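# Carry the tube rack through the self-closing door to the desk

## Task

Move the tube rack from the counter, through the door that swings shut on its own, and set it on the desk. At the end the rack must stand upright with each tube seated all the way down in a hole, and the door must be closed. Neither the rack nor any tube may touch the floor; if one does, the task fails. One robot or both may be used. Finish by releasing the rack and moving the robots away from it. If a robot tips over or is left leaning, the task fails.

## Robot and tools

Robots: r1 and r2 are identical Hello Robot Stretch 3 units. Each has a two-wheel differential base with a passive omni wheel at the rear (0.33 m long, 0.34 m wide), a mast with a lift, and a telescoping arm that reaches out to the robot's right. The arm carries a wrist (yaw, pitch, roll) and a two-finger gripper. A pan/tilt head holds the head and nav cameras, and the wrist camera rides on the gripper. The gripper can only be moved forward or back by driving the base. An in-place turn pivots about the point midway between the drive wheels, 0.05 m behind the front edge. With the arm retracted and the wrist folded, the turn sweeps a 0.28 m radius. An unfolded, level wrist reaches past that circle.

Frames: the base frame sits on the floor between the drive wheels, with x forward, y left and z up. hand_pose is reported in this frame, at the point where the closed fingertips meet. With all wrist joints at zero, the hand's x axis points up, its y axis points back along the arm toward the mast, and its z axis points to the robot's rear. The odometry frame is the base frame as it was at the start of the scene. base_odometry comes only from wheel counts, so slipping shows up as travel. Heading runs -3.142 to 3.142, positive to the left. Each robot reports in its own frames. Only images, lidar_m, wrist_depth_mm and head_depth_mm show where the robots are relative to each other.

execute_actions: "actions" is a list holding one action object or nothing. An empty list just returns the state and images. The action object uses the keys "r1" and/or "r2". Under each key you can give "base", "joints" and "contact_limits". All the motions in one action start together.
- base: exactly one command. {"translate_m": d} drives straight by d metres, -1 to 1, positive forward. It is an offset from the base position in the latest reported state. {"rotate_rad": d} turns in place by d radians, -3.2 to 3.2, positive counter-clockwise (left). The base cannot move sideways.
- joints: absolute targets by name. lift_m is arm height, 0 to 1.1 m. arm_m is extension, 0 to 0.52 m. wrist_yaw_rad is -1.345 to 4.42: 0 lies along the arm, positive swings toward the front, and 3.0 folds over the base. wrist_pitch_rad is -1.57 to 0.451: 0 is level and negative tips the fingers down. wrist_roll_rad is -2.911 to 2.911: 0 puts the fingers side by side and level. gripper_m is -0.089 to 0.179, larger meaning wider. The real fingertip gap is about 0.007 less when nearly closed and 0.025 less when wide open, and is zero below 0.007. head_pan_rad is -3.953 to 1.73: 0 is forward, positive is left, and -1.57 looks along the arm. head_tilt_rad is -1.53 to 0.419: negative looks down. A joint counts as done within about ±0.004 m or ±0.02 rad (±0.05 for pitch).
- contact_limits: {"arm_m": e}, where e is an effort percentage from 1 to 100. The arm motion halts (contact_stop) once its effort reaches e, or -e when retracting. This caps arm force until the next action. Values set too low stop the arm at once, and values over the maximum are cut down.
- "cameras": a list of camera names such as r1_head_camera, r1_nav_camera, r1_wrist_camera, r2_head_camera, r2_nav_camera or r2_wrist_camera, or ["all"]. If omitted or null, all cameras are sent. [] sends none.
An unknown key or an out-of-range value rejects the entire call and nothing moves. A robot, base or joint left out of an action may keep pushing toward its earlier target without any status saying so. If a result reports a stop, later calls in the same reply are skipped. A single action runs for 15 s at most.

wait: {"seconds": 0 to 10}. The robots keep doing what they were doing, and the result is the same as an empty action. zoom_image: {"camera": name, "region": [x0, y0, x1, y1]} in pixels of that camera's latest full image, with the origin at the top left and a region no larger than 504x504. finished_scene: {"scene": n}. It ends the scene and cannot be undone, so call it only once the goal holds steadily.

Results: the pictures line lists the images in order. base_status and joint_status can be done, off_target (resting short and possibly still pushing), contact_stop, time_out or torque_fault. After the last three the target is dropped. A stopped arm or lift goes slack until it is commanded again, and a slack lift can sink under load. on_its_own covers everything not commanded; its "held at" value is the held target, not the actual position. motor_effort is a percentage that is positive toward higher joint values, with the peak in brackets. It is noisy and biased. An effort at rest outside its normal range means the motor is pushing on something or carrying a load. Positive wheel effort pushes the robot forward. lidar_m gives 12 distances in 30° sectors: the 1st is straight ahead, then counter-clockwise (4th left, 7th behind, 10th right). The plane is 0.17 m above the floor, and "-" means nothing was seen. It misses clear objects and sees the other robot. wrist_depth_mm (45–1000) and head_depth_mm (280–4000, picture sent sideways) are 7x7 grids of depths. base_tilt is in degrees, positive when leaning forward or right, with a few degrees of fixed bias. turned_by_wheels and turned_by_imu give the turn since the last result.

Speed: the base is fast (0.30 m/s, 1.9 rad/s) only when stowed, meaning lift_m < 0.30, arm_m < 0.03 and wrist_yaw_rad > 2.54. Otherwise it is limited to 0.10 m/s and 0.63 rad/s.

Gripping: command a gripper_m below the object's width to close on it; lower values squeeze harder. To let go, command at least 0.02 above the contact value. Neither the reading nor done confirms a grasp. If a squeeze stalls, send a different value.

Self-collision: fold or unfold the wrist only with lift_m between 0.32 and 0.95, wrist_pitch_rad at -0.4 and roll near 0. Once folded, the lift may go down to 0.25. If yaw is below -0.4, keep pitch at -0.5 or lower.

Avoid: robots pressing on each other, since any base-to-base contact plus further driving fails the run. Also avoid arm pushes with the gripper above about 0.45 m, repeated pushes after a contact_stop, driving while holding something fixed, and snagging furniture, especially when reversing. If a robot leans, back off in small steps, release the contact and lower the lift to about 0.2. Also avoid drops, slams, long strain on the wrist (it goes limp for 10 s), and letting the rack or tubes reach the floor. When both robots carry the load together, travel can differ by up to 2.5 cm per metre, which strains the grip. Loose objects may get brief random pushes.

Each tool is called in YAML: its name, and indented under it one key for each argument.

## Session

execute_actions:
  actions: []

Scene clock: 0.00 s.
r1.base_odometry: x=+0.000 y=+0.000 heading=+0.000 (m, m, rad; r1's odometry frame)
r1.turned_by_wheels: +0.000 (rad since the last result)
r1.turned_by_imu: +0.000 (rad since the last result)
r1.base_tilt: forward=-1.1 right=+0.9 (deg)
r1.lidar_m: 0.78 0.92 1.64 2.16 2.54 1.92 3.61 2.21 1.85 1.52 0.90 0.78
r1.head_depth_mm: 709 705 703 699 696 692 688 / 734 729 724 722 720 716 711 / 759 756 751 748 746 739 736 / 786 782 776 774 770 764 760 / 815 812 806 799 795 795 789 / 848 840 834 830 828 820 818 / 883 878 868 863 860 853 846
r1.base_status: not commanded
r1.joint_positions: lift_m=+0.447 arm_m=-0.001 wrist_yaw_rad=+3.065 wrist_pitch_rad=-0.476 wrist_roll_rad=-0.013 gripper_m=+0.037 head_pan_rad=-0.001 head_tilt_rad=+0.013
r1.joint_status: not commanded
r1.motor_effort: left_wheel=-1 right_wheel=-1 lift_m=+41 arm_m=+1 wrist_yaw_rad=+0 wrist_pitch_rad=+8 wrist_roll_rad=-1 gripper_m=+0 head_pan_rad=+0 head_tilt_rad=+1 (%)
r1.hand_pose: x=-0.0046 y=+0.0721 z=+0.4474 quat_wxyz=(+0.192, +0.688, +0.142, +0.685) (m; r1's base frame)
r1.wrist_depth_mm: - - - - - - - / - - - - - - - / - - - - - - - / 946 934 943 935 956 966 952 / 777 776 - 778 793 807 801 / 652 652 - 666 686 679 675 / 565 580 583 598 587 590 586
r2.base_odometry: x=+0.000 y=+0.000 heading=+0.000 (m, m, rad; r2's odometry frame)
r2.turned_by_wheels: +0.000 (rad since the last result)
r2.turned_by_imu: +0.000 (rad since the last result)
r2.base_tilt: forward=+0.1 right=+1.0 (deg)
r2.lidar_m: 2.05 1.57 1.95 2.02 2.00 2.23 2.76 1.82 2.60 2.05 2.02 2.17
r2.head_depth_mm: 1874 2449 2491 2509 2542 2575 2052 / 1904 2329 2355 2367 2445 2461 2042 / 1913 2204 2234 2274 2307 2296 2014 / 1928 2088 2129 2165 2176 2203 1998 / 1950 1998 2038 2057 2083 2104 2002 / 1896 1927 1952 1963 2005 2013 1961 / 1811 1843 1863 1904 1608 1934 1930
r2.base_status: not commanded
r2.joint_positions: lift_m=+0.589 arm_m=+0.003 wrist_yaw_rad=+2.957 wrist_pitch_rad=-0.451 wrist_roll_rad=+0.011 gripper_m=+0.037 head_pan_rad=-0.015 head_tilt_rad=-0.012
r2.joint_status: not commanded
r2.motor_effort: left_wheel=+0 right_wheel=-1 lift_m=+24 arm_m=+0 wrist_yaw_rad=+1 wrist_pitch_rad=+7 wrist_roll_rad=+0 gripper_m=+0 head_pan_rad=+0 head_tilt_rad=+2 (%)
r2.hand_pose: x=+0.0191 y=+0.0687 z=+0.5940 quat_wxyz=(+0.222, +0.704, +0.093, +0.668) (m; r2's base frame)
r2.wrist_depth_mm: - - - - - - - / - - - - - - - / - - - - - - - / - - - - - - - / - - - 985 993 964 935 / 867 867 - 805 790 820 797 / 743 736 - 711 711 700 688
pictures: r1_head_camera (sideways: a quarter turn clockwise sets it upright), r1_nav_camera (sideways: a quarter turn counterclockwise sets it upright), r1_wrist_camera, r2_head_camera (sideways: a quarter turn clockwise sets it upright), r2_nav_camera (sideways: a quarter turn counterclockwise sets it upright), r2_wrist_camera
Images, in order (width x height): r1_head_camera 896x504, r1_nav_camera 672x504, r1_wrist_camera 644x364, r2_head_camera 896x504, r2_nav_camera 672x504, r2_wrist_camera 644x364.

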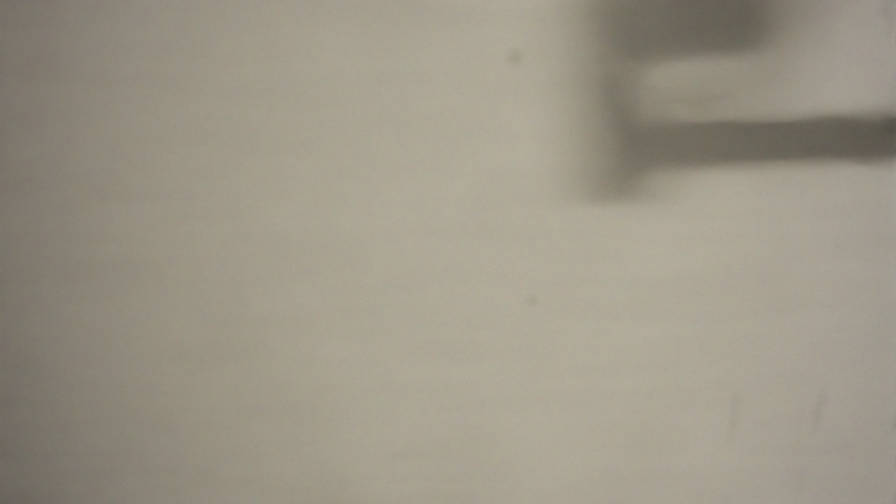

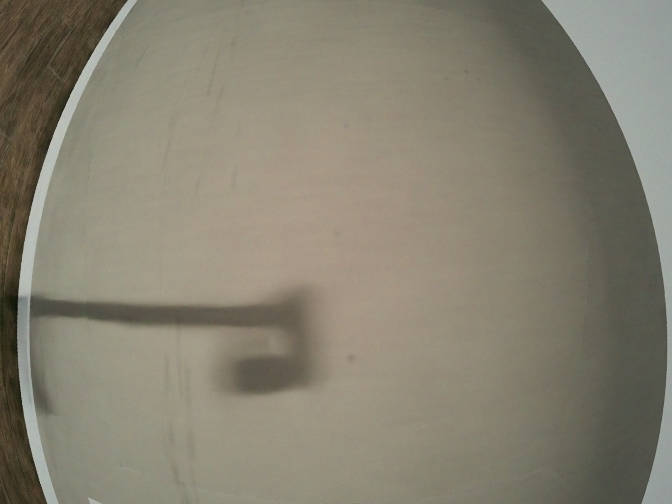

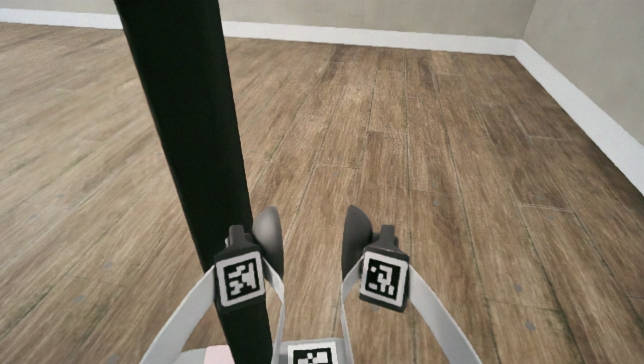

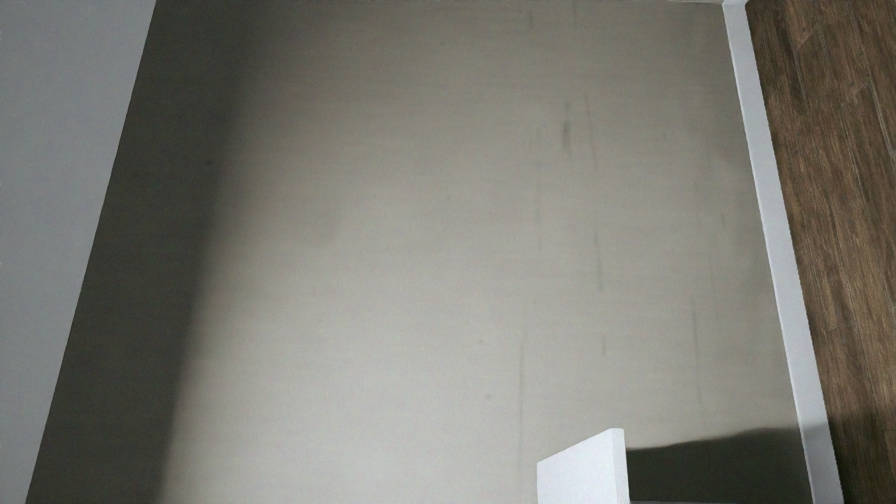

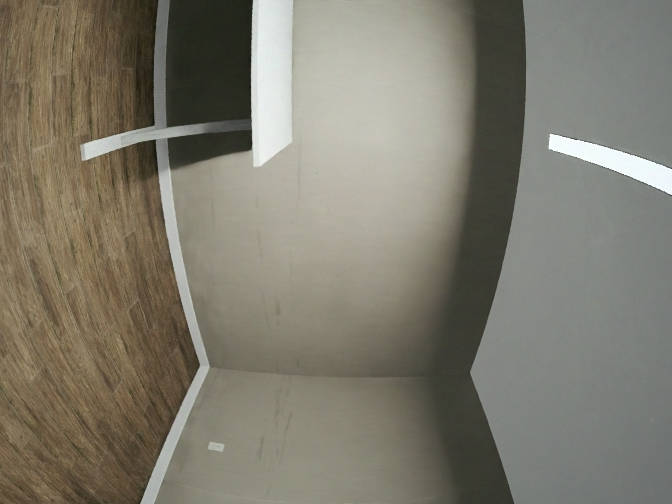

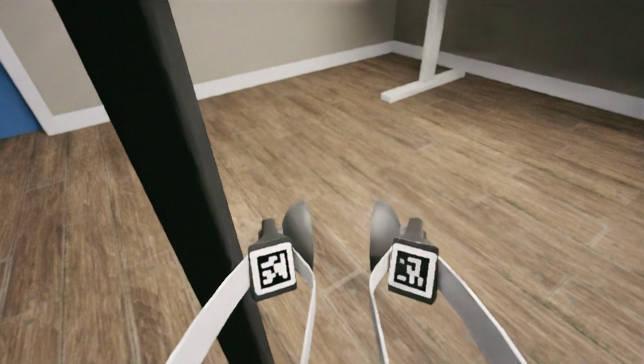

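execute_actions:
  actions:
    - {"r1":{"base":{"rotate_rad":0.55},"joints":{"head_pan_rad":-3.0,"head_tilt_rad":-0.5,"wrist_yaw_rad":3.1,"wrist_pitch_rad":-0.4,"lift_m":0.28}},"r2":{"base":{"rotate_rad":2.0},"joints":{"head_pan_rad":0.3,"head_tilt_rad":-0.4,"wrist_pitch_rad":-0.4,"lift_m":0.28}}}
  cameras: ["r1_head_camera","r2_head_camera","r2_nav_camera"]

Scene clock: 12.80 s.
r1.base_odometry: x=+0.000 y=+0.000 heading=+0.550 (m, m, rad; r1's odometry frame)
r1.turned_by_wheels: +0.550 (rad since the last result)
r1.turned_by_imu: +0.555 (rad since the last result)
r1.base_tilt: forward=-1.1 right=+1.0 (deg)
r1.lidar_m: 0.93 1.72 2.17 2.57 1.92 3.45 2.18 1.85 1.46 0.88 0.78 0.79
r1.head_depth_mm: 2365 2630 2967 2813 2011 1567 1284 / 2191 2396 2638 2773 2029 1587 1283 / 2054 2256 2456 2652 2041 1583 1289 / 1977 2124 2360 2543 2051 1589 1289 / 1853 2011 2187 2370 2073 1595 1303 / 1740 1860 2027 2198 2068 1599 1301 / 1642 1745 1853 1954 2030 1606 1311
r1.base_status: done
r1.joint_positions: lift_m=+0.281 arm_m=-0.001 wrist_yaw_rad=+3.098 wrist_pitch_rad=-0.421 wrist_roll_rad=-0.013 gripper_m=+0.037 head_pan_rad=-2.993 head_tilt_rad=-0.494
r1.joint_status: all done
r1.motor_effort: left_wheel=-3(6) right_wheel=+1(4) lift_m=+19(35) arm_m=+0(0) wrist_yaw_rad=+3(4) wrist_pitch_rad=+12(12) wrist_roll_rad=+0(0) gripper_m=+0(1) head_pan_rad=-5(54) head_tilt_rad=-2(20) (%)
r1.hand_pose: x=-0.0115 y=+0.0797 z=+0.2927 quat_wxyz=(+0.162, +0.690, +0.134, +0.693) (m; r1's base frame)
r1.wrist_depth_mm: - - - - - - - / - - - - - - - / 932 952 972 947 967 968 - / 734 729 - 733 735 742 751 / 587 589 - 595 613 608 593 / 500 519 - - 508 509 509 / 435 - - - 430 433 432
r2.base_odometry: x=+0.000 y=+0.000 heading=+2.000 (m, m, rad; r2's odometry frame)
r2.turned_by_wheels: +2.000 (rad since the last result)
r2.turned_by_imu: +2.024 (rad since the last result)
r2.base_tilt: forward=+0.1 right=+1.0 (deg)
r2.lidar_m: 1.99 2.16 2.83 1.78 2.83 2.09 2.01 2.09 2.09 1.57 1.96 2.06
r2.head_depth_mm: 1612 1723 1854 1981 2112 1689 1349 / 1648 1773 1920 2093 2164 1681 1343 / 1806 1937 2037 2256 2203 1670 1351 / 1863 2013 2185 2382 2198 1661 1328 / 1955 2098 2271 2537 2151 1652 1338 / 2023 2189 2409 2584 2163 1647 1335 / 2042 2204 2429 2633 2151 1633 1328
r2.base_status: done
r2.joint_positions: lift_m=+0.280 arm_m=+0.003 wrist_yaw_rad=+2.957 wrist_pitch_rad=-0.419 wrist_roll_rad=+0.011 gripper_m=+0.037 head_pan_rad=+0.293 head_tilt_rad=-0.396
r2.joint_status: all done
r2.motor_effort: left_wheel=-3(10) right_wheel=+3(13) lift_m=+16(18) arm_m=-1(1) wrist_yaw_rad=+0(0) wrist_pitch_rad=+9(9) wrist_roll_rad=+0(0) gripper_m=+0(0) head_pan_rad=+2(19) head_tilt_rad=-2(27) (%)
r2.hand_pose: x=+0.0199 y=+0.0727 z=+0.2927 quat_wxyz=(+0.211, +0.705, +0.082, +0.672) (m; r2's base frame)
r2.wrist_depth_mm: - - - - - - - / - - - - - - - / - - 983 962 930 904 876 / 766 748 730 720 704 695 677 / 615 606 609 578 586 560 547 / 509 510 - 503 459 473 465 / 447 - - - 413 404 401
pictures: r1_head_camera (sideways: a quarter turn clockwise sets it upright), r2_head_camera (sideways: a quarter turn clockwise sets it upright), r2_nav_camera (sideways: a quarter turn counterclockwise sets it upright)
Images, in order (width x height): r1_head_camera 896x504, r2_head_camera 896x504, r2_nav_camera 672x504.

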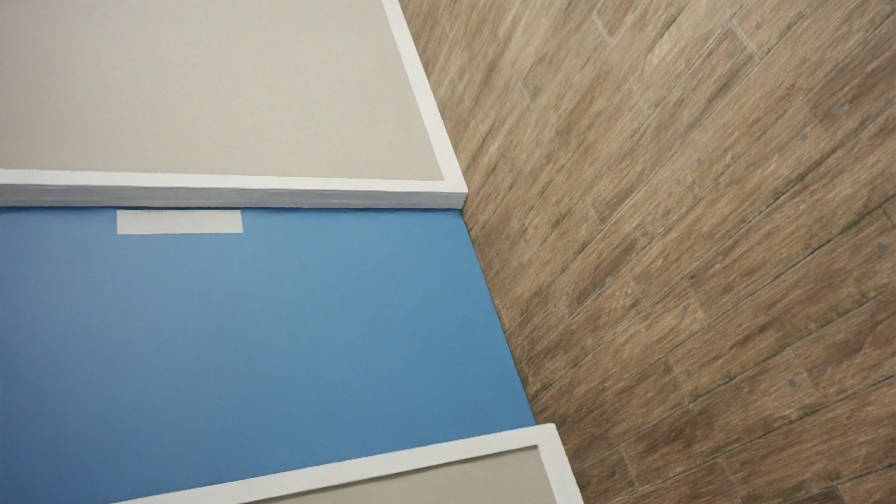

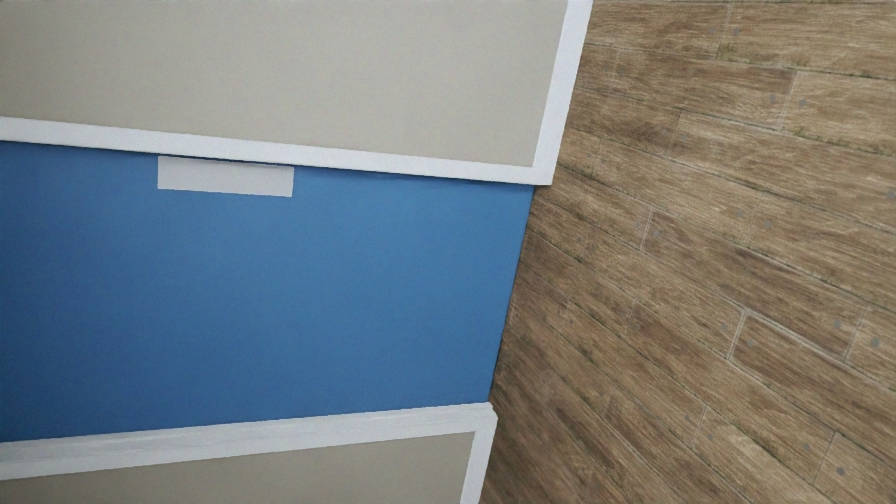

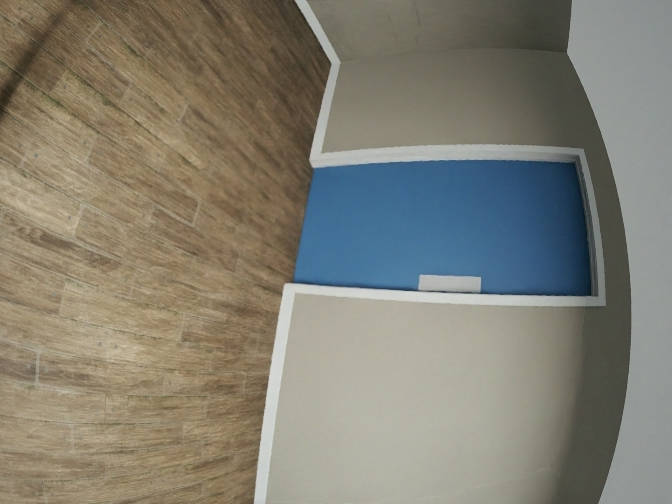

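execute_actions:
  actions:
    - {"r1":{"base":{"translate_m":-1}},"r2":{"base":{"rotate_rad":0.85},"joints":{"head_pan_rad":0,"head_tilt_rad":-0.5}}}
  cameras: []

execute_actions:
  actions:
    - {"r1":{"base":{"translate_m":-0.9}},"r2":{"base":{"translate_m":1}}}
  cameras: []

execute_actions:
  actions:
    - {"r1":{"base":{"rotate_rad":0.735},"joints":{"lift_m":0.31,"head_pan_rad":-3.1,"head_tilt_rad":-1.1}},"r2":{"base":{"rotate_rad":-0.85}}}
  cameras: ["r1_nav_camera","r2_head_camera"]

Scene clock: 26.37 s.
r1.base_odometry: x=-0.853 y=-0.522 heading=+0.550 (m, m, rad; r1's odometry frame)
r1.turned_by_wheels: +0.000 (rad since the last result)
r1.turned_by_imu: -0.002 (rad since the last result)
r1.base_tilt: forward=-1.2 right=+1.0 (deg)
r1.lidar_m: 1.73 2.89 2.90 1.51 3.29 2.10 1.36 1.20 1.13 1.34 1.45 1.45
r1.head_depth_mm: 1424 1577 1765 2021 1994 1564 1278 / 1311 1436 1592 1807 1955 1583 1285 / 1213 1318 1456 1620 1816 1576 1293 / 1197 1301 1414 1558 1736 1589 1294 / 1143 1226 1333 1452 1611 1590 1299 / 1071 1146 1241 1348 1483 1548 1295 / 1009 1080 1167 1254 1366 1476 1304
r1.base_status: done
r1.joint_positions: lift_m=+0.281 arm_m=-0.001 wrist_yaw_rad=+3.099 wrist_pitch_rad=-0.421 wrist_roll_rad=-0.013 gripper_m=+0.037 head_pan_rad=-2.993 head_tilt_rad=-0.495
r1.joint_status: not commanded
r1.motor_effort: left_wheel=-3(12) right_wheel=+1(3) lift_m=+19(19) arm_m=+0(1) wrist_yaw_rad=+3(2) wrist_pitch_rad=+12(12) wrist_roll_rad=+0(0) gripper_m=+0(1) head_pan_rad=-5(4) head_tilt_rad=-2(2) (%)
r1.hand_pose: x=-0.0116 y=+0.0798 z=+0.2927 quat_wxyz=(+0.162, +0.690, +0.134, +0.693) (m; r1's base frame)
r1.wrist_depth_mm: - - - - - - - / - - - - - - - / 943 925 950 963 968 984 999 / 716 719 - 724 746 739 750 / 572 588 - 596 611 593 606 / 491 512 - - 516 502 501 / 437 - - - 439 437 437
r2.base_odometry: x=+0.000 y=+0.000 heading=+2.850 (m, m, rad; r2's odometry frame)
r2.turned_by_wheels: +0.850 (rad since the last result)
r2.turned_by_imu: +0.859 (rad since the last result)
r2.base_tilt: forward=+0.0 right=+1.0 (deg)
r2.lidar_m: 1.39 2.73 2.74 2.25 2.01 2.02 2.26 1.57 2.03 1.96 1.99 2.00
r2.head_depth_mm: 2035 2188 2334 2438 1956 1536 1260 / 2212 2374 2522 2611 1931 1527 1264 / 2484 2657 2917 2650 1913 1523 1258 / 2621 2926 3248 1683 1765 1510 1257 / 2628 2952 3219 2589 1829 1512 1255 / 2527 2706 2995 2625 1914 1512 1248 / 2354 2551 2777 2608 1901 1510 1248
r2.base_status: done
r2.joint_positions: lift_m=+0.280 arm_m=+0.003 wrist_yaw_rad=+2.957 wrist_pitch_rad=-0.419 wrist_roll_rad=+0.011 gripper_m=+0.037 head_pan_rad=+0.007 head_tilt_rad=-0.494
r2.joint_status: all done
r2.motor_effort: left_wheel=-3(9) right_wheel=+4(10) lift_m=+16(16) arm_m=-1(1) wrist_yaw_rad=+0(0) wrist_pitch_rad=+9(9) wrist_roll_rad=+0(0) gripper_m=+0(0) head_pan_rad=-2(20) head_tilt_rad=-3(14) (%)
r2.hand_pose: x=+0.0199 y=+0.0727 z=+0.2927 quat_wxyz=(+0.211, +0.705, +0.082, +0.672) (m; r2's base frame)
r2.wrist_depth_mm: - - - - - - - / - - - - - - - / - - 968 972 934 897 876 / 777 752 738 723 706 693 674 / 609 598 610 576 587 560 555 / 506 510 - 498 461 469 466 / 446 - - - 412 404 398
pictures: none
No camera images: the call's "cameras" was empty. Leave "cameras" out to get every camera's image.

Scene clock: 31.37 s.
r1.base_odometry: x=-1.620 y=-0.993 heading=+0.550 (m, m, rad; r1's odometry frame)
r1.turned_by_wheels: +0.000 (rad since the last result)
r1.turned_by_imu: -0.002 (rad since the last result)
r1.base_tilt: forward=-1.1 right=+1.0 (deg)
r1.lidar_m: 2.44 0.84 3.55 2.71 2.70 0.87 0.51 0.51 0.55 0.65 1.01 2.06
r1.head_depth_mm: 568 627 703 804 925 1108 1248 / 522 574 639 713 816 945 1129 / 485 528 580 646 724 831 969 / 450 489 531 582 647 728 833 / 411 445 489 545 618 719 850 / 429 480 530 586 647 717 797 / 444 474 509 550 598 657 727
r1.base_status: done
r1.joint_positions: lift_m=+0.281 arm_m=-0.001 wrist_yaw_rad=+3.099 wrist_pitch_rad=-0.421 wrist_roll_rad=-0.013 gripper_m=+0.037 head_pan_rad=-2.993 head_tilt_rad=-0.495
r1.joint_status: not commanded
r1.motor_effort: left_wheel=-3(12) right_wheel=+1(3) lift_m=+19(19) arm_m=+1(1) wrist_yaw_rad=+2(1) wrist_pitch_rad=+11(11) wrist_roll_rad=+0(0) gripper_m=+0(1) head_pan_rad=-4(5) head_tilt_rad=-2(2) (%)
r1.hand_pose: x=-0.0116 y=+0.0798 z=+0.2928 quat_wxyz=(+0.162, +0.690, +0.134, +0.693) (m; r1's base frame)
r1.wrist_depth_mm: - - - - - - - / - - - - - - - / 908 931 940 944 970 873 650 / 713 727 - 724 739 738 675 / 579 582 - 594 614 591 609 / 492 512 - - 518 504 513 / 438 - - - 430 432 438
r2.base_odometry: x=-0.958 y=+0.288 heading=+2.850 (m, m, rad; r2's odometry frame)
r2.turned_by_wheels: +0.000 (rad since the last result)
r2.turned_by_imu: +0.003 (rad since the last result)
r2.base_tilt: forward=+0.0 right=+1.0 (deg)
r2.lidar_m: 1.62 1.98 1.98 2.40 2.67 2.68 3.08 2.41 2.35 1.49 0.84 1.42
r2.head_depth_mm: 1332 1416 1525 1617 1756 1526 1260 / 1473 1578 1695 1835 1870 1530 1256 / 1655 1783 1935 2130 1938 1533 1267 / 1872 2024 2244 2358 1921 1514 1256 / 1924 2101 2311 2467 1906 1523 1250 / 1797 1959 2157 2330 1904 1505 1255 / 1684 1821 1998 2173 1898 1496 1248
r2.base_status: done
r2.joint_positions: lift_m=+0.280 arm_m=+0.003 wrist_yaw_rad=+2.957 wrist_pitch_rad=-0.419 wrist_roll_rad=+0.011 gripper_m=+0.037 head_pan_rad=+0.007 head_tilt_rad=-0.495
r2.joint_status: not commanded
r2.motor_effort: left_wheel=-3(7) right_wheel=+3(13) lift_m=+17(17) arm_m=-1(1) wrist_yaw_rad=+0(0) wrist_pitch_rad=+8(9) wrist_roll_rad=+0(0) gripper_m=+0(1) head_pan_rad=-3(3) head_tilt_rad=-2(3) (%)
r2.hand_pose: x=+0.0199 y=+0.0728 z=+0.2929 quat_wxyz=(+0.211, +0.706, +0.082, +0.672) (m; r2's base frame)
r2.wrist_depth_mm: - - - - - - - / - - - - - - - / - - 988 957 925 906 869 / 770 767 743 731 701 694 674 / 611 600 615 578 583 561 555 / 506 508 - 500 463 474 466 / 444 - - - 413 407 402
pictures: none
No camera images: the call's "cameras" was empty. Leave "cameras" out to get every camera's image.

Scene clock: 33.23 s.
r1.base_odometry: x=-1.620 y=-0.993 heading=+1.285 (m, m, rad; r1's odometry frame)
r1.turned_by_wheels: +0.735 (rad since the last result)
r1.turned_by_imu: +0.739 (rad since the last result)
r1.base_tilt: forward=-1.1 right=+1.0 (deg)
r1.lidar_m: 0.84 3.66 2.72 1.92 0.67 0.51 0.54 0.56 0.76 1.72 2.13 2.88
r1.head_depth_mm: 499 603 714 868 1265 1210 1078 / 501 610 775 1002 1275 - 1073 / 503 611 779 1064 1341 - 1058 / 505 614 781 1070 1312 - 1053 / 506 614 781 1081 1315 - 1063 / 505 616 788 1083 1316 1212 1081 / 507 618 788 1088 1316 1192 1090
r1.base_status: done
r1.joint_positions: lift_m=+0.309 arm_m=-0.001 wrist_yaw_rad=+3.099 wrist_pitch_rad=-0.420 wrist_roll_rad=-0.013 gripper_m=+0.037 head_pan_rad=-3.093 head_tilt_rad=-1.086
r1.joint_status: all done
r1.motor_effort: left_wheel=-3(9) right_wheel=+1(5) lift_m=+63(64) arm_m=+1(1) wrist_yaw_rad=+1(3) wrist_pitch_rad=+11(11) wrist_roll_rad=-1(0) gripper_m=+0(0) head_pan_rad=-4(21) head_tilt_rad=-5(23) (%)
r1.hand_pose: x=-0.0116 y=+0.0799 z=+0.3214 quat_wxyz=(+0.162, +0.690, +0.134, +0.693) (m; r1's base frame)
r1.wrist_depth_mm: 619 799 - - - - - / 603 856 - - - - - / 590 862 - - - - - / 581 760 - 775 801 809 803 / 565 626 - 645 648 646 650 / 513 525 - 542 546 545 547 / 455 - - - 461 464 467
r2.base_odometry: x=-0.958 y=+0.288 heading=+2.000 (m, m, rad; r2's odometry frame)
r2.turned_by_wheels: -0.850 (rad since the last result)
r2.turned_by_imu: -0.858 (rad since the last result)
r2.base_tilt: forward=+0.1 right=+1.0 (deg)
r2.lidar_m: 0.84 1.48 1.93 1.98 2.06 2.75 2.67 2.78 2.41 2.35 1.88 1.37
r2.head_depth_mm: 746 1130 1262 1447 1652 1526 1261 / 669 1262 1396 1526 1179 1439 1262 / 1150 1271 1419 1586 1704 1282 1248 / 1178 1294 1430 1593 1187 1324 1256 / 1188 1301 1442 1626 1783 1512 1251 / 1192 1319 1453 1630 1804 1513 1250 / 1211 1323 1477 1628 1768 1511 1248
r2.base_status: done
r2.joint_positions: lift_m=+0.280 arm_m=+0.003 wrist_yaw_rad=+2.957 wrist_pitch_rad=-0.419 wrist_roll_rad=+0.011 gripper_m=+0.037 head_pan_rad=+0.007 head_tilt_rad=-0.495
r2.joint_status: not commanded
r2.motor_effort: left_wheel=+2(10) right_wheel=-4(11) lift_m=+17(17) arm_m=-1(1) wrist_yaw_rad=+0(0) wrist_pitch_rad=+8(8) wrist_roll_rad=+0(0) gripper_m=+0(0) head_pan_rad=-3(2) head_tilt_rad=-2(2) (%)
r2.hand_pose: x=+0.0199 y=+0.0728 z=+0.2929 quat_wxyz=(+0.211, +0.706, +0.082, +0.672) (m; r2's base frame)
r2.wrist_depth_mm: - - - - - - - / - - - - - - - / - - 970 955 926 908 867 / 773 759 737 723 707 689 681 / 613 605 614 572 590 557 552 / 505 508 - 499 462 473 467 / 445 - - - 413 406 402
pictures: r1_nav_camera (sideways: a quarter turn counterclockwise sets it upright), r2_head_camera (sideways: a quarter turn clockwise sets it upright)
Images, in order (width x height): r1_nav_camera 672x504, r2_head_camera 896x504.

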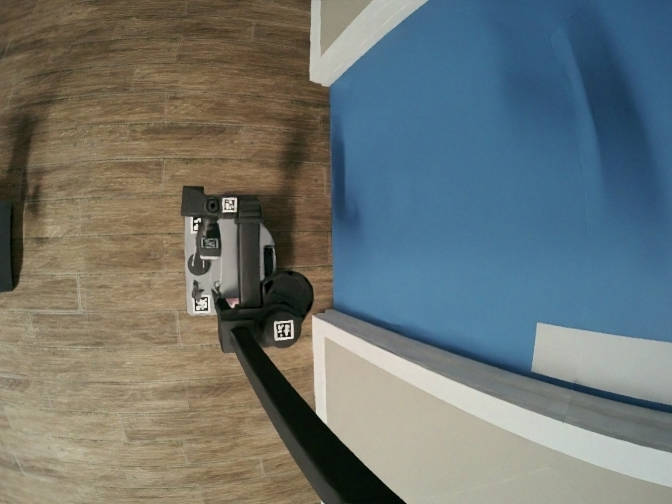

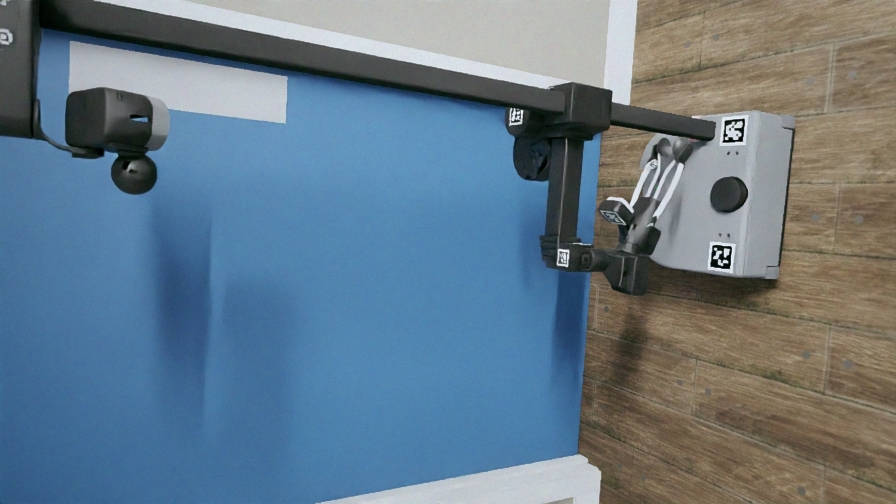

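execute_actions:
  actions:
    - {"r1":{"base":{"translate_m":-0.25}}}
  cameras: []

execute_actions:
  actions:
    - {"r1":{"base":{"translate_m":-0.54}},"r2":{"base":{"translate_m":0.7}}}
  cameras: []

execute_actions:
  actions:
    - {"r1":{"base":{"rotate_rad":0.72}},"r2":{"base":{"rotate_rad":0.04}}}
  cameras: ["r1_nav_camera"]

Scene clock: 42.93 s.
r1.base_odometry: x=-1.691 y=-1.232 heading=+1.284 (m, m, rad; r1's odometry frame)
r1.turned_by_wheels: +0.000 (rad since the last result)
r1.turned_by_imu: +0.000 (rad since the last result)
r1.base_tilt: forward=-1.1 right=+1.0 (deg)
r1.lidar_m: 1.09 3.85 2.80 0.90 0.31 0.31 0.30 0.31 0.42 0.82 2.13 2.88
r1.head_depth_mm: - 314 399 548 698 1046 1075 / - 317 402 550 823 - 1066 / - 317 404 554 783 - 1060 / - 318 405 556 886 - 1062 / - 319 406 559 892 - 1065 / - 320 408 560 900 1210 1076 / - 320 408 564 906 1195 1093
r1.base_status: done
r1.joint_positions: lift_m=+0.309 arm_m=-0.001 wrist_yaw_rad=+3.099 wrist_pitch_rad=-0.420 wrist_roll_rad=-0.013 gripper_m=+0.037 head_pan_rad=-3.093 head_tilt_rad=-1.087
r1.joint_status: not commanded
r1.motor_effort: left_wheel=-2(9) right_wheel=+1(2) lift_m=+62(62) arm_m=+0(0) wrist_yaw_rad=+2(1) wrist_pitch_rad=+11(11) wrist_roll_rad=+0(0) gripper_m=-1(0) head_pan_rad=-4(4) head_tilt_rad=-4(4) (%)
r1.hand_pose: x=-0.0116 y=+0.0799 z=+0.3214 quat_wxyz=(+0.162, +0.690, +0.134, +0.693) (m; r1's base frame)
r1.wrist_depth_mm: 258 355 - - - - - / 259 379 - - - - - / 279 389 - - - - - / 300 376 - 798 783 800 807 / 329 372 - 645 654 639 636 / 353 401 - 540 543 542 547 / 371 - - - 459 468 466
r2.base_odometry: x=-0.958 y=+0.288 heading=+2.000 (m, m, rad; r2's odometry frame)
r2.turned_by_wheels: +0.000 (rad since the last result)
r2.turned_by_imu: +0.000 (rad since the last result)
r2.base_tilt: forward=+0.0 right=+1.0 (deg)
r2.lidar_m: 1.09 1.48 1.92 1.98 2.06 2.77 2.67 2.78 2.41 2.36 1.88 1.37
r2.head_depth_mm: 961 1178 1320 1445 1640 1536 1272 / 872 1255 1365 1439 1638 1484 1256 / 1154 1271 1412 1508 1635 1475 1261 / 1175 1289 1421 1569 1620 1475 1255 / 1187 1303 1430 1604 1784 1512 1249 / 1199 1309 1451 1633 1796 1509 1250 / 1203 1317 1479 1614 1760 1502 1252
r2.base_status: not commanded
r2.joint_positions: lift_m=+0.280 arm_m=+0.003 wrist_yaw_rad=+2.957 wrist_pitch_rad=-0.419 wrist_roll_rad=+0.011 gripper_m=+0.037 head_pan_rad=+0.007 head_tilt_rad=-0.495
r2.joint_status: not commanded
r2.motor_effort: left_wheel=+2(2) right_wheel=-4(4) lift_m=+16(16) arm_m=+0(0) wrist_yaw_rad=+0(0) wrist_pitch_rad=+9(9) wrist_roll_rad=+0(0) gripper_m=+0(0) head_pan_rad=-3(3) head_tilt_rad=-2(3) (%)
r2.hand_pose: x=+0.0199 y=+0.0728 z=+0.2929 quat_wxyz=(+0.211, +0.706, +0.082, +0.672) (m; r2's base frame)
r2.wrist_depth_mm: - - - - - - - / - - - - - - - / - - 979 958 928 910 874 / 775 757 731 722 708 695 675 / 613 600 614 581 591 565 550 / 511 508 - 506 461 471 466 / 447 - - - 411 405 400
pictures: none
No camera images: the call's "cameras" was empty. Leave "cameras" out to get every camera's image.

Scene clock: 49.33 s.
r1.base_odometry: x=-1.843 y=-1.750 heading=+1.284 (m, m, rad; r1's odometry frame)
r1.turned_by_wheels: +0.000 (rad since the last result)
r1.turned_by_imu: +0.000 (rad since the last result)
r1.base_tilt: forward=-1.1 right=+1.0 (deg)
r1.lidar_m: 0.93 0.31 0.29 0.75 2.15 2.91 0.28 0.26 0.26 0.33 0.72 2.89
r1.head_depth_mm: 2190 1857 1630 1450 1304 1216 1076 / 2193 1879 1643 1450 1308 - 1065 / 304 370 513 1414 1327 - 1060 / 290 335 424 581 894 - 1057 / - 308 382 501 730 - 1062 / - 295 345 440 607 911 1069 / - - 315 393 519 772 1081
r1.base_status: done
r1.joint_positions: lift_m=+0.309 arm_m=-0.001 wrist_yaw_rad=+3.099 wrist_pitch_rad=-0.420 wrist_roll_rad=-0.013 gripper_m=+0.037 head_pan_rad=-3.094 head_tilt_rad=-1.089
r1.joint_status: not commanded
r1.motor_effort: left_wheel=-14(37) right_wheel=-12(24) lift_m=+61(62) arm_m=+0(1) wrist_yaw_rad=+1(1) wrist_pitch_rad=+11(11) wrist_roll_rad=+0(0) gripper_m=+0(0) head_pan_rad=-3(4) head_tilt_rad=-3(4) (%)
r1.hand_pose: x=-0.0118 y=+0.0799 z=+0.3215 quat_wxyz=(+0.162, +0.690, +0.134, +0.693) (m; r1's base frame)
r1.wrist_depth_mm: - - - - 598 337 251 / - - - - 606 324 271 / 992 - - - 610 326 295 / 764 780 - 790 618 348 338 / 621 630 - 640 542 375 598 / 525 526 - 535 494 429 547 / 462 - - - 458 467 464
r2.base_odometry: x=-1.249 y=+0.924 heading=+2.000 (m, m, rad; r2's odometry frame)
r2.turned_by_wheels: +0.000 (rad since the last result)
r2.turned_by_imu: +0.003 (rad since the last result)
r2.base_tilt: forward=+0.0 right=+1.0 (deg)
r2.lidar_m: 0.93 0.98 0.95 1.97 2.05 2.84 3.35 3.49 2.69 2.29 0.90 0.71
r2.head_depth_mm: 814 - 3618 2657 1938 996 1046 / 750 - 3856 2504 1308 1400 1261 / 991 1099 1230 1388 1518 1372 1256 / 936 1026 1142 1279 1344 1423 1246 / 886 970 1074 1195 1340 1468 1248 / 842 914 1003 1111 1239 1380 1249 / 799 865 943 1040 1153 1302 1251
r2.base_status: done
r2.joint_positions: lift_m=+0.280 arm_m=+0.003 wrist_yaw_rad=+2.957 wrist_pitch_rad=-0.418 wrist_roll_rad=+0.011 gripper_m=+0.037 head_pan_rad=+0.007 head_tilt_rad=-0.495
r2.joint_status: not commanded
r2.motor_effort: left_wheel=+2(11) right_wheel=-4(10) lift_m=+17(16) arm_m=-1(1) wrist_yaw_rad=+0(0) wrist_pitch_rad=+8(8) wrist_roll_rad=+0(0) gripper_m=+0(0) head_pan_rad=-3(3) head_tilt_rad=-2(2) (%)
r2.hand_pose: x=+0.0199 y=+0.0728 z=+0.2929 quat_wxyz=(+0.211, +0.706, +0.082, +0.672) (m; r2's base frame)
r2.wrist_depth_mm: - - - - - 859 722 / - - - - - 881 770 / - - 999 958 916 888 796 / 781 765 738 727 706 701 682 / 611 598 607 578 596 560 547 / 506 511 - 497 459 471 467 / 446 - - - 408 405 402
pictures: none
No camera images: the call's "cameras" was empty. Leave "cameras" out to get every camera's image.

Scene clock: 51.43 s.
r1.base_odometry: x=-1.843 y=-1.750 heading=+2.004 (m, m, rad; r1's odometry frame)
r1.turned_by_wheels: +0.720 (rad since the last result)
r1.turned_by_imu: +0.717 (rad since the last result)
r1.base_tilt: forward=-1.1 right=+1.0 (deg)
r1.lidar_m: 0.29 0.33 2.10 2.30 0.37 0.28 0.28 0.29 0.42 2.29 0.93 0.93
r1.head_depth_mm: - 297 358 485 755 1211 1079 / - 298 364 496 745 - 1071 / - 300 370 507 715 - 1060 / - 304 376 519 825 - 1062 / - 307 383 530 859 - 1064 / - 308 388 542 892 1216 1069 / - 308 395 556 933 1200 1097
r1.base_status: done
r1.joint_positions: lift_m=+0.309 arm_m=-0.001 wrist_yaw_rad=+3.099 wrist_pitch_rad=-0.420 wrist_roll_rad=-0.013 gripper_m=+0.037 head_pan_rad=-3.094 head_tilt_rad=-1.089
r1.joint_status: not commanded
r1.on_its_own: left_wheel is at rest, and its effort (-21) is outside its rest range (-18 to +18)
r1.motor_effort: left_wheel=-21(28) right_wheel=-10(10) lift_m=+60(61) arm_m=+0(0) wrist_yaw_rad=-1(0) wrist_pitch_rad=+11(11) wrist_roll_rad=-1(0) gripper_m=+0(1) head_pan_rad=-4(4) head_tilt_rad=-4(3) (%)
r1.hand_pose: x=-0.0118 y=+0.0799 z=+0.3215 quat_wxyz=(+0.162, +0.690, +0.134, +0.693) (m; r1's base frame)
r1.wrist_depth_mm: - - - - - - - / - - - - - - - / 916 - - - - - - / 325 781 - 780 774 775 751 / 331 617 - 642 643 644 634 / 327 515 - 546 547 541 518 / 325 - - - 467 465 448
r2.base_odometry: x=-1.249 y=+0.924 heading=+2.040 (m, m, rad; r2's odometry frame)
r2.turned_by_wheels: +0.040 (rad since the last result)
r2.turned_by_imu: +0.041 (rad since the last result)
r2.base_tilt: forward=+0.0 right=+1.0 (deg)
r2.lidar_m: 0.93 0.95 0.95 1.97 2.08 2.97 3.34 3.54 2.68 2.11 0.87 0.71
r2.head_depth_mm: 751 - - 2636 1943 1521 1052 / 1013 1141 1247 1422 1733 1434 1258 / 986 1088 1218 1342 1273 1339 1253 / 930 1020 1131 1272 1391 1398 1252 / 881 962 1063 1188 1331 1468 1251 / 840 912 1000 1109 1240 1386 1240 / 797 861 943 1042 1154 1298 1237
r2.base_status: done
r2.joint_positions: lift_m=+0.280 arm_m=+0.003 wrist_yaw_rad=+2.957 wrist_pitch_rad=-0.418 wrist_roll_rad=+0.011 gripper_m=+0.037 head_pan_rad=+0.007 head_tilt_rad=-0.495
r2.joint_status: not commanded
r2.motor_effort: left_wheel=-2(6) right_wheel=+2(5) lift_m=+16(17) arm_m=-1(1) wrist_yaw_rad=+0(0) wrist_pitch_rad=+9(9) wrist_roll_rad=+0(0) gripper_m=+0(1) head_pan_rad=-3(3) head_tilt_rad=-2(2) (%)
r2.hand_pose: x=+0.0199 y=+0.0728 z=+0.2929 quat_wxyz=(+0.211, +0.706, +0.082, +0.672) (m; r2's base frame)
r2.wrist_depth_mm: - - - - - 903 718 / - - - - - 926 769 / - - 971 974 911 888 795 / 778 748 740 719 710 693 676 / 613 603 606 579 588 564 551 / 512 509 - 498 461 473 467 / 446 - - - 409 406 403
pictures: r1_nav_camera (sideways: a quarter turn counterclockwise sets it upright)
Images, in order (width x height): r1_nav_camera 672x504.

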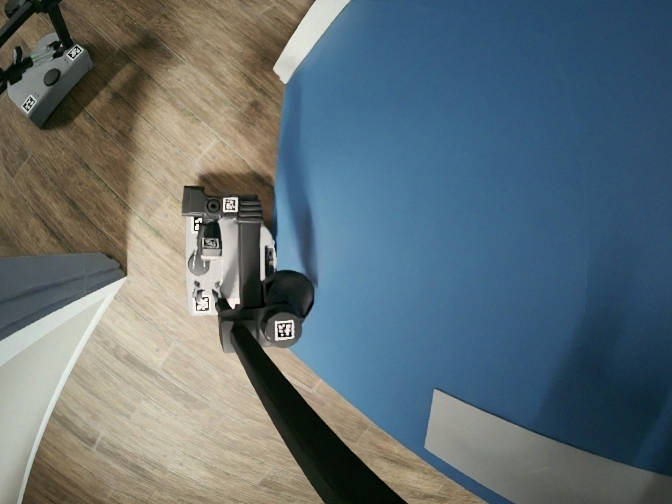

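execute_actions:
  actions:
    - {"r1":{"base":{"translate_m":-0.7},"joints":{"head_pan_rad":1.1,"head_tilt_rad":-0.45}},"r2":{"base":{"translate_m":0.5},"joints":{"head_tilt_rad":-1.0}}}
  cameras: ["r1_head_camera","r2_nav_camera"]

Scene clock: 63.50 s.
r1.base_odometry: x=-1.549 y=-2.386 heading=+2.004 (m, m, rad; r1's odometry frame)
r1.turned_by_wheels: +0.000 (rad since the last result)
r1.turned_by_imu: -0.001 (rad since the last result)
r1.base_tilt: forward=-1.1 right=+1.0 (deg)
r1.lidar_m: 0.98 1.28 2.52 2.78 3.89 3.85 0.29 0.25 0.25 0.29 0.50 1.01
r1.head_depth_mm: 2548 2723 2917 2846 2123 1618 1311 / 2619 2795 2455 2636 2132 1624 1316 / 2684 2911 2501 2730 2145 1644 1323 / 2715 2944 2570 2780 2136 1636 1320 / 2785 3041 2632 2861 2165 1668 1330 / 2848 3058 2731 2910 2149 1647 1337 / 2910 3207 2930 3003 2168 1653 1332
r1.base_status: done
r1.joint_positions: lift_m=+0.309 arm_m=-0.001 wrist_yaw_rad=+3.099 wrist_pitch_rad=-0.420 wrist_roll_rad=-0.013 gripper_m=+0.037 head_pan_rad=+1.093 head_tilt_rad=-0.457
r1.joint_status: all done
r1.motor_effort: left_wheel=-10(27) right_wheel=-4(19) lift_m=+61(61) arm_m=+0(0) wrist_yaw_rad=+2(0) wrist_pitch_rad=+11(11) wrist_roll_rad=+0(0) gripper_m=+0(0) head_pan_rad=+5(57) head_tilt_rad=+3(24) (%)
r1.hand_pose: x=-0.0118 y=+0.0799 z=+0.3215 quat_wxyz=(+0.162, +0.690, +0.134, +0.693) (m; r1's base frame)
r1.wrist_depth_mm: - - - - - - - / - - - - - - - / 1000 - - - - - - / 773 768 - 778 783 792 808 / 623 623 - 638 653 649 643 / 531 525 - 542 551 542 539 / 458 - - - 467 463 467
r2.base_odometry: x=-1.475 y=+1.370 heading=+2.040 (m, m, rad; r2's odometry frame)
r2.turned_by_wheels: +0.000 (rad since the last result)
r2.turned_by_imu: +0.002 (rad since the last result)
r2.base_tilt: forward=+0.0 right=+0.9 (deg)
r2.lidar_m: 1.01 0.82 0.69 0.69 2.05 2.93 3.81 3.76 2.40 0.48 0.37 3.31
r2.head_depth_mm: 2432 2035 1731 1511 1328 1194 1067 / 2472 2023 1739 1513 1338 1197 1099 / 2409 2029 1741 1502 1327 1201 1110 / 2460 2017 1689 1506 1333 1198 1117 / 2326 1245 1478 1518 1327 1199 1114 / 2449 1251 1490 1509 1342 1198 1088 / 1131 1180 1311 1421 1343 1198 1091
r2.base_status: done
r2.joint_positions: lift_m=+0.280 arm_m=+0.003 wrist_yaw_rad=+2.957 wrist_pitch_rad=-0.418 wrist_roll_rad=+0.011 gripper_m=+0.037 head_pan_rad=+0.007 head_tilt_rad=-0.988
r2.joint_status: all done
r2.motor_effort: left_wheel=-3(8) right_wheel=+3(12) lift_m=+17(17) arm_m=-1(1) wrist_yaw_rad=+0(0) wrist_pitch_rad=+9(8) wrist_roll_rad=+0(0) gripper_m=+0(0) head_pan_rad=-3(2) head_tilt_rad=-6(35) (%)
r2.hand_pose: x=+0.0199 y=+0.0728 z=+0.2929 quat_wxyz=(+0.211, +0.706, +0.082, +0.672) (m; r2's base frame)
r2.wrist_depth_mm: - - - - 657 635 638 / - - - - 707 697 698 / - - 986 902 785 776 776 / 775 753 734 716 709 690 673 / 607 598 609 582 595 559 554 / 507 508 - 503 464 474 467 / 446 - - - 410 407 402
pictures: r1_head_camera (sideways: a quarter turn clockwise sets it upright), r2_nav_camera (sideways: a quarter turn counterclockwise sets it upright)
Images, in order (width x height): r1_head_camera 896x504, r2_nav_camera 672x504.

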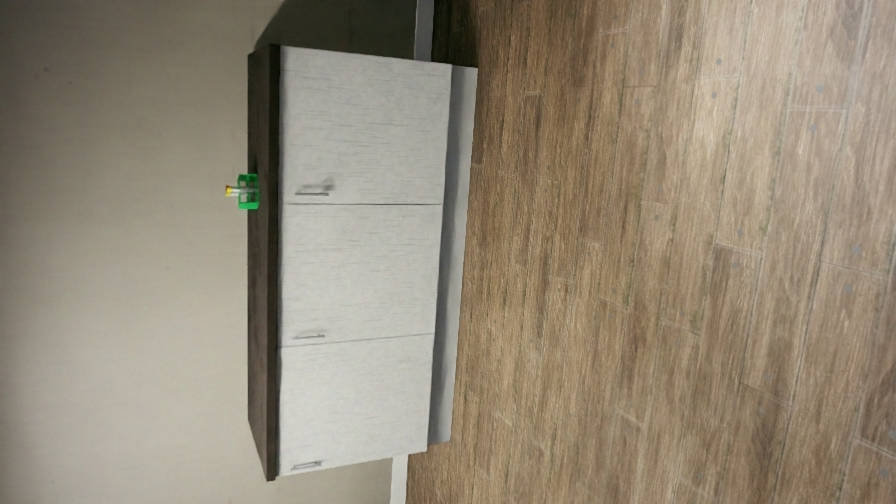

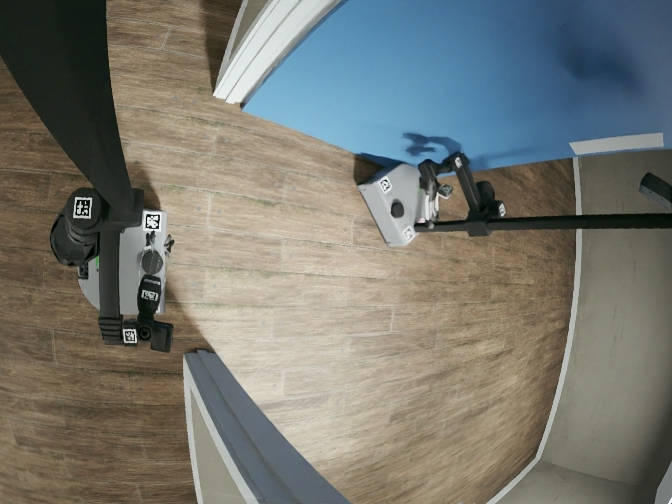

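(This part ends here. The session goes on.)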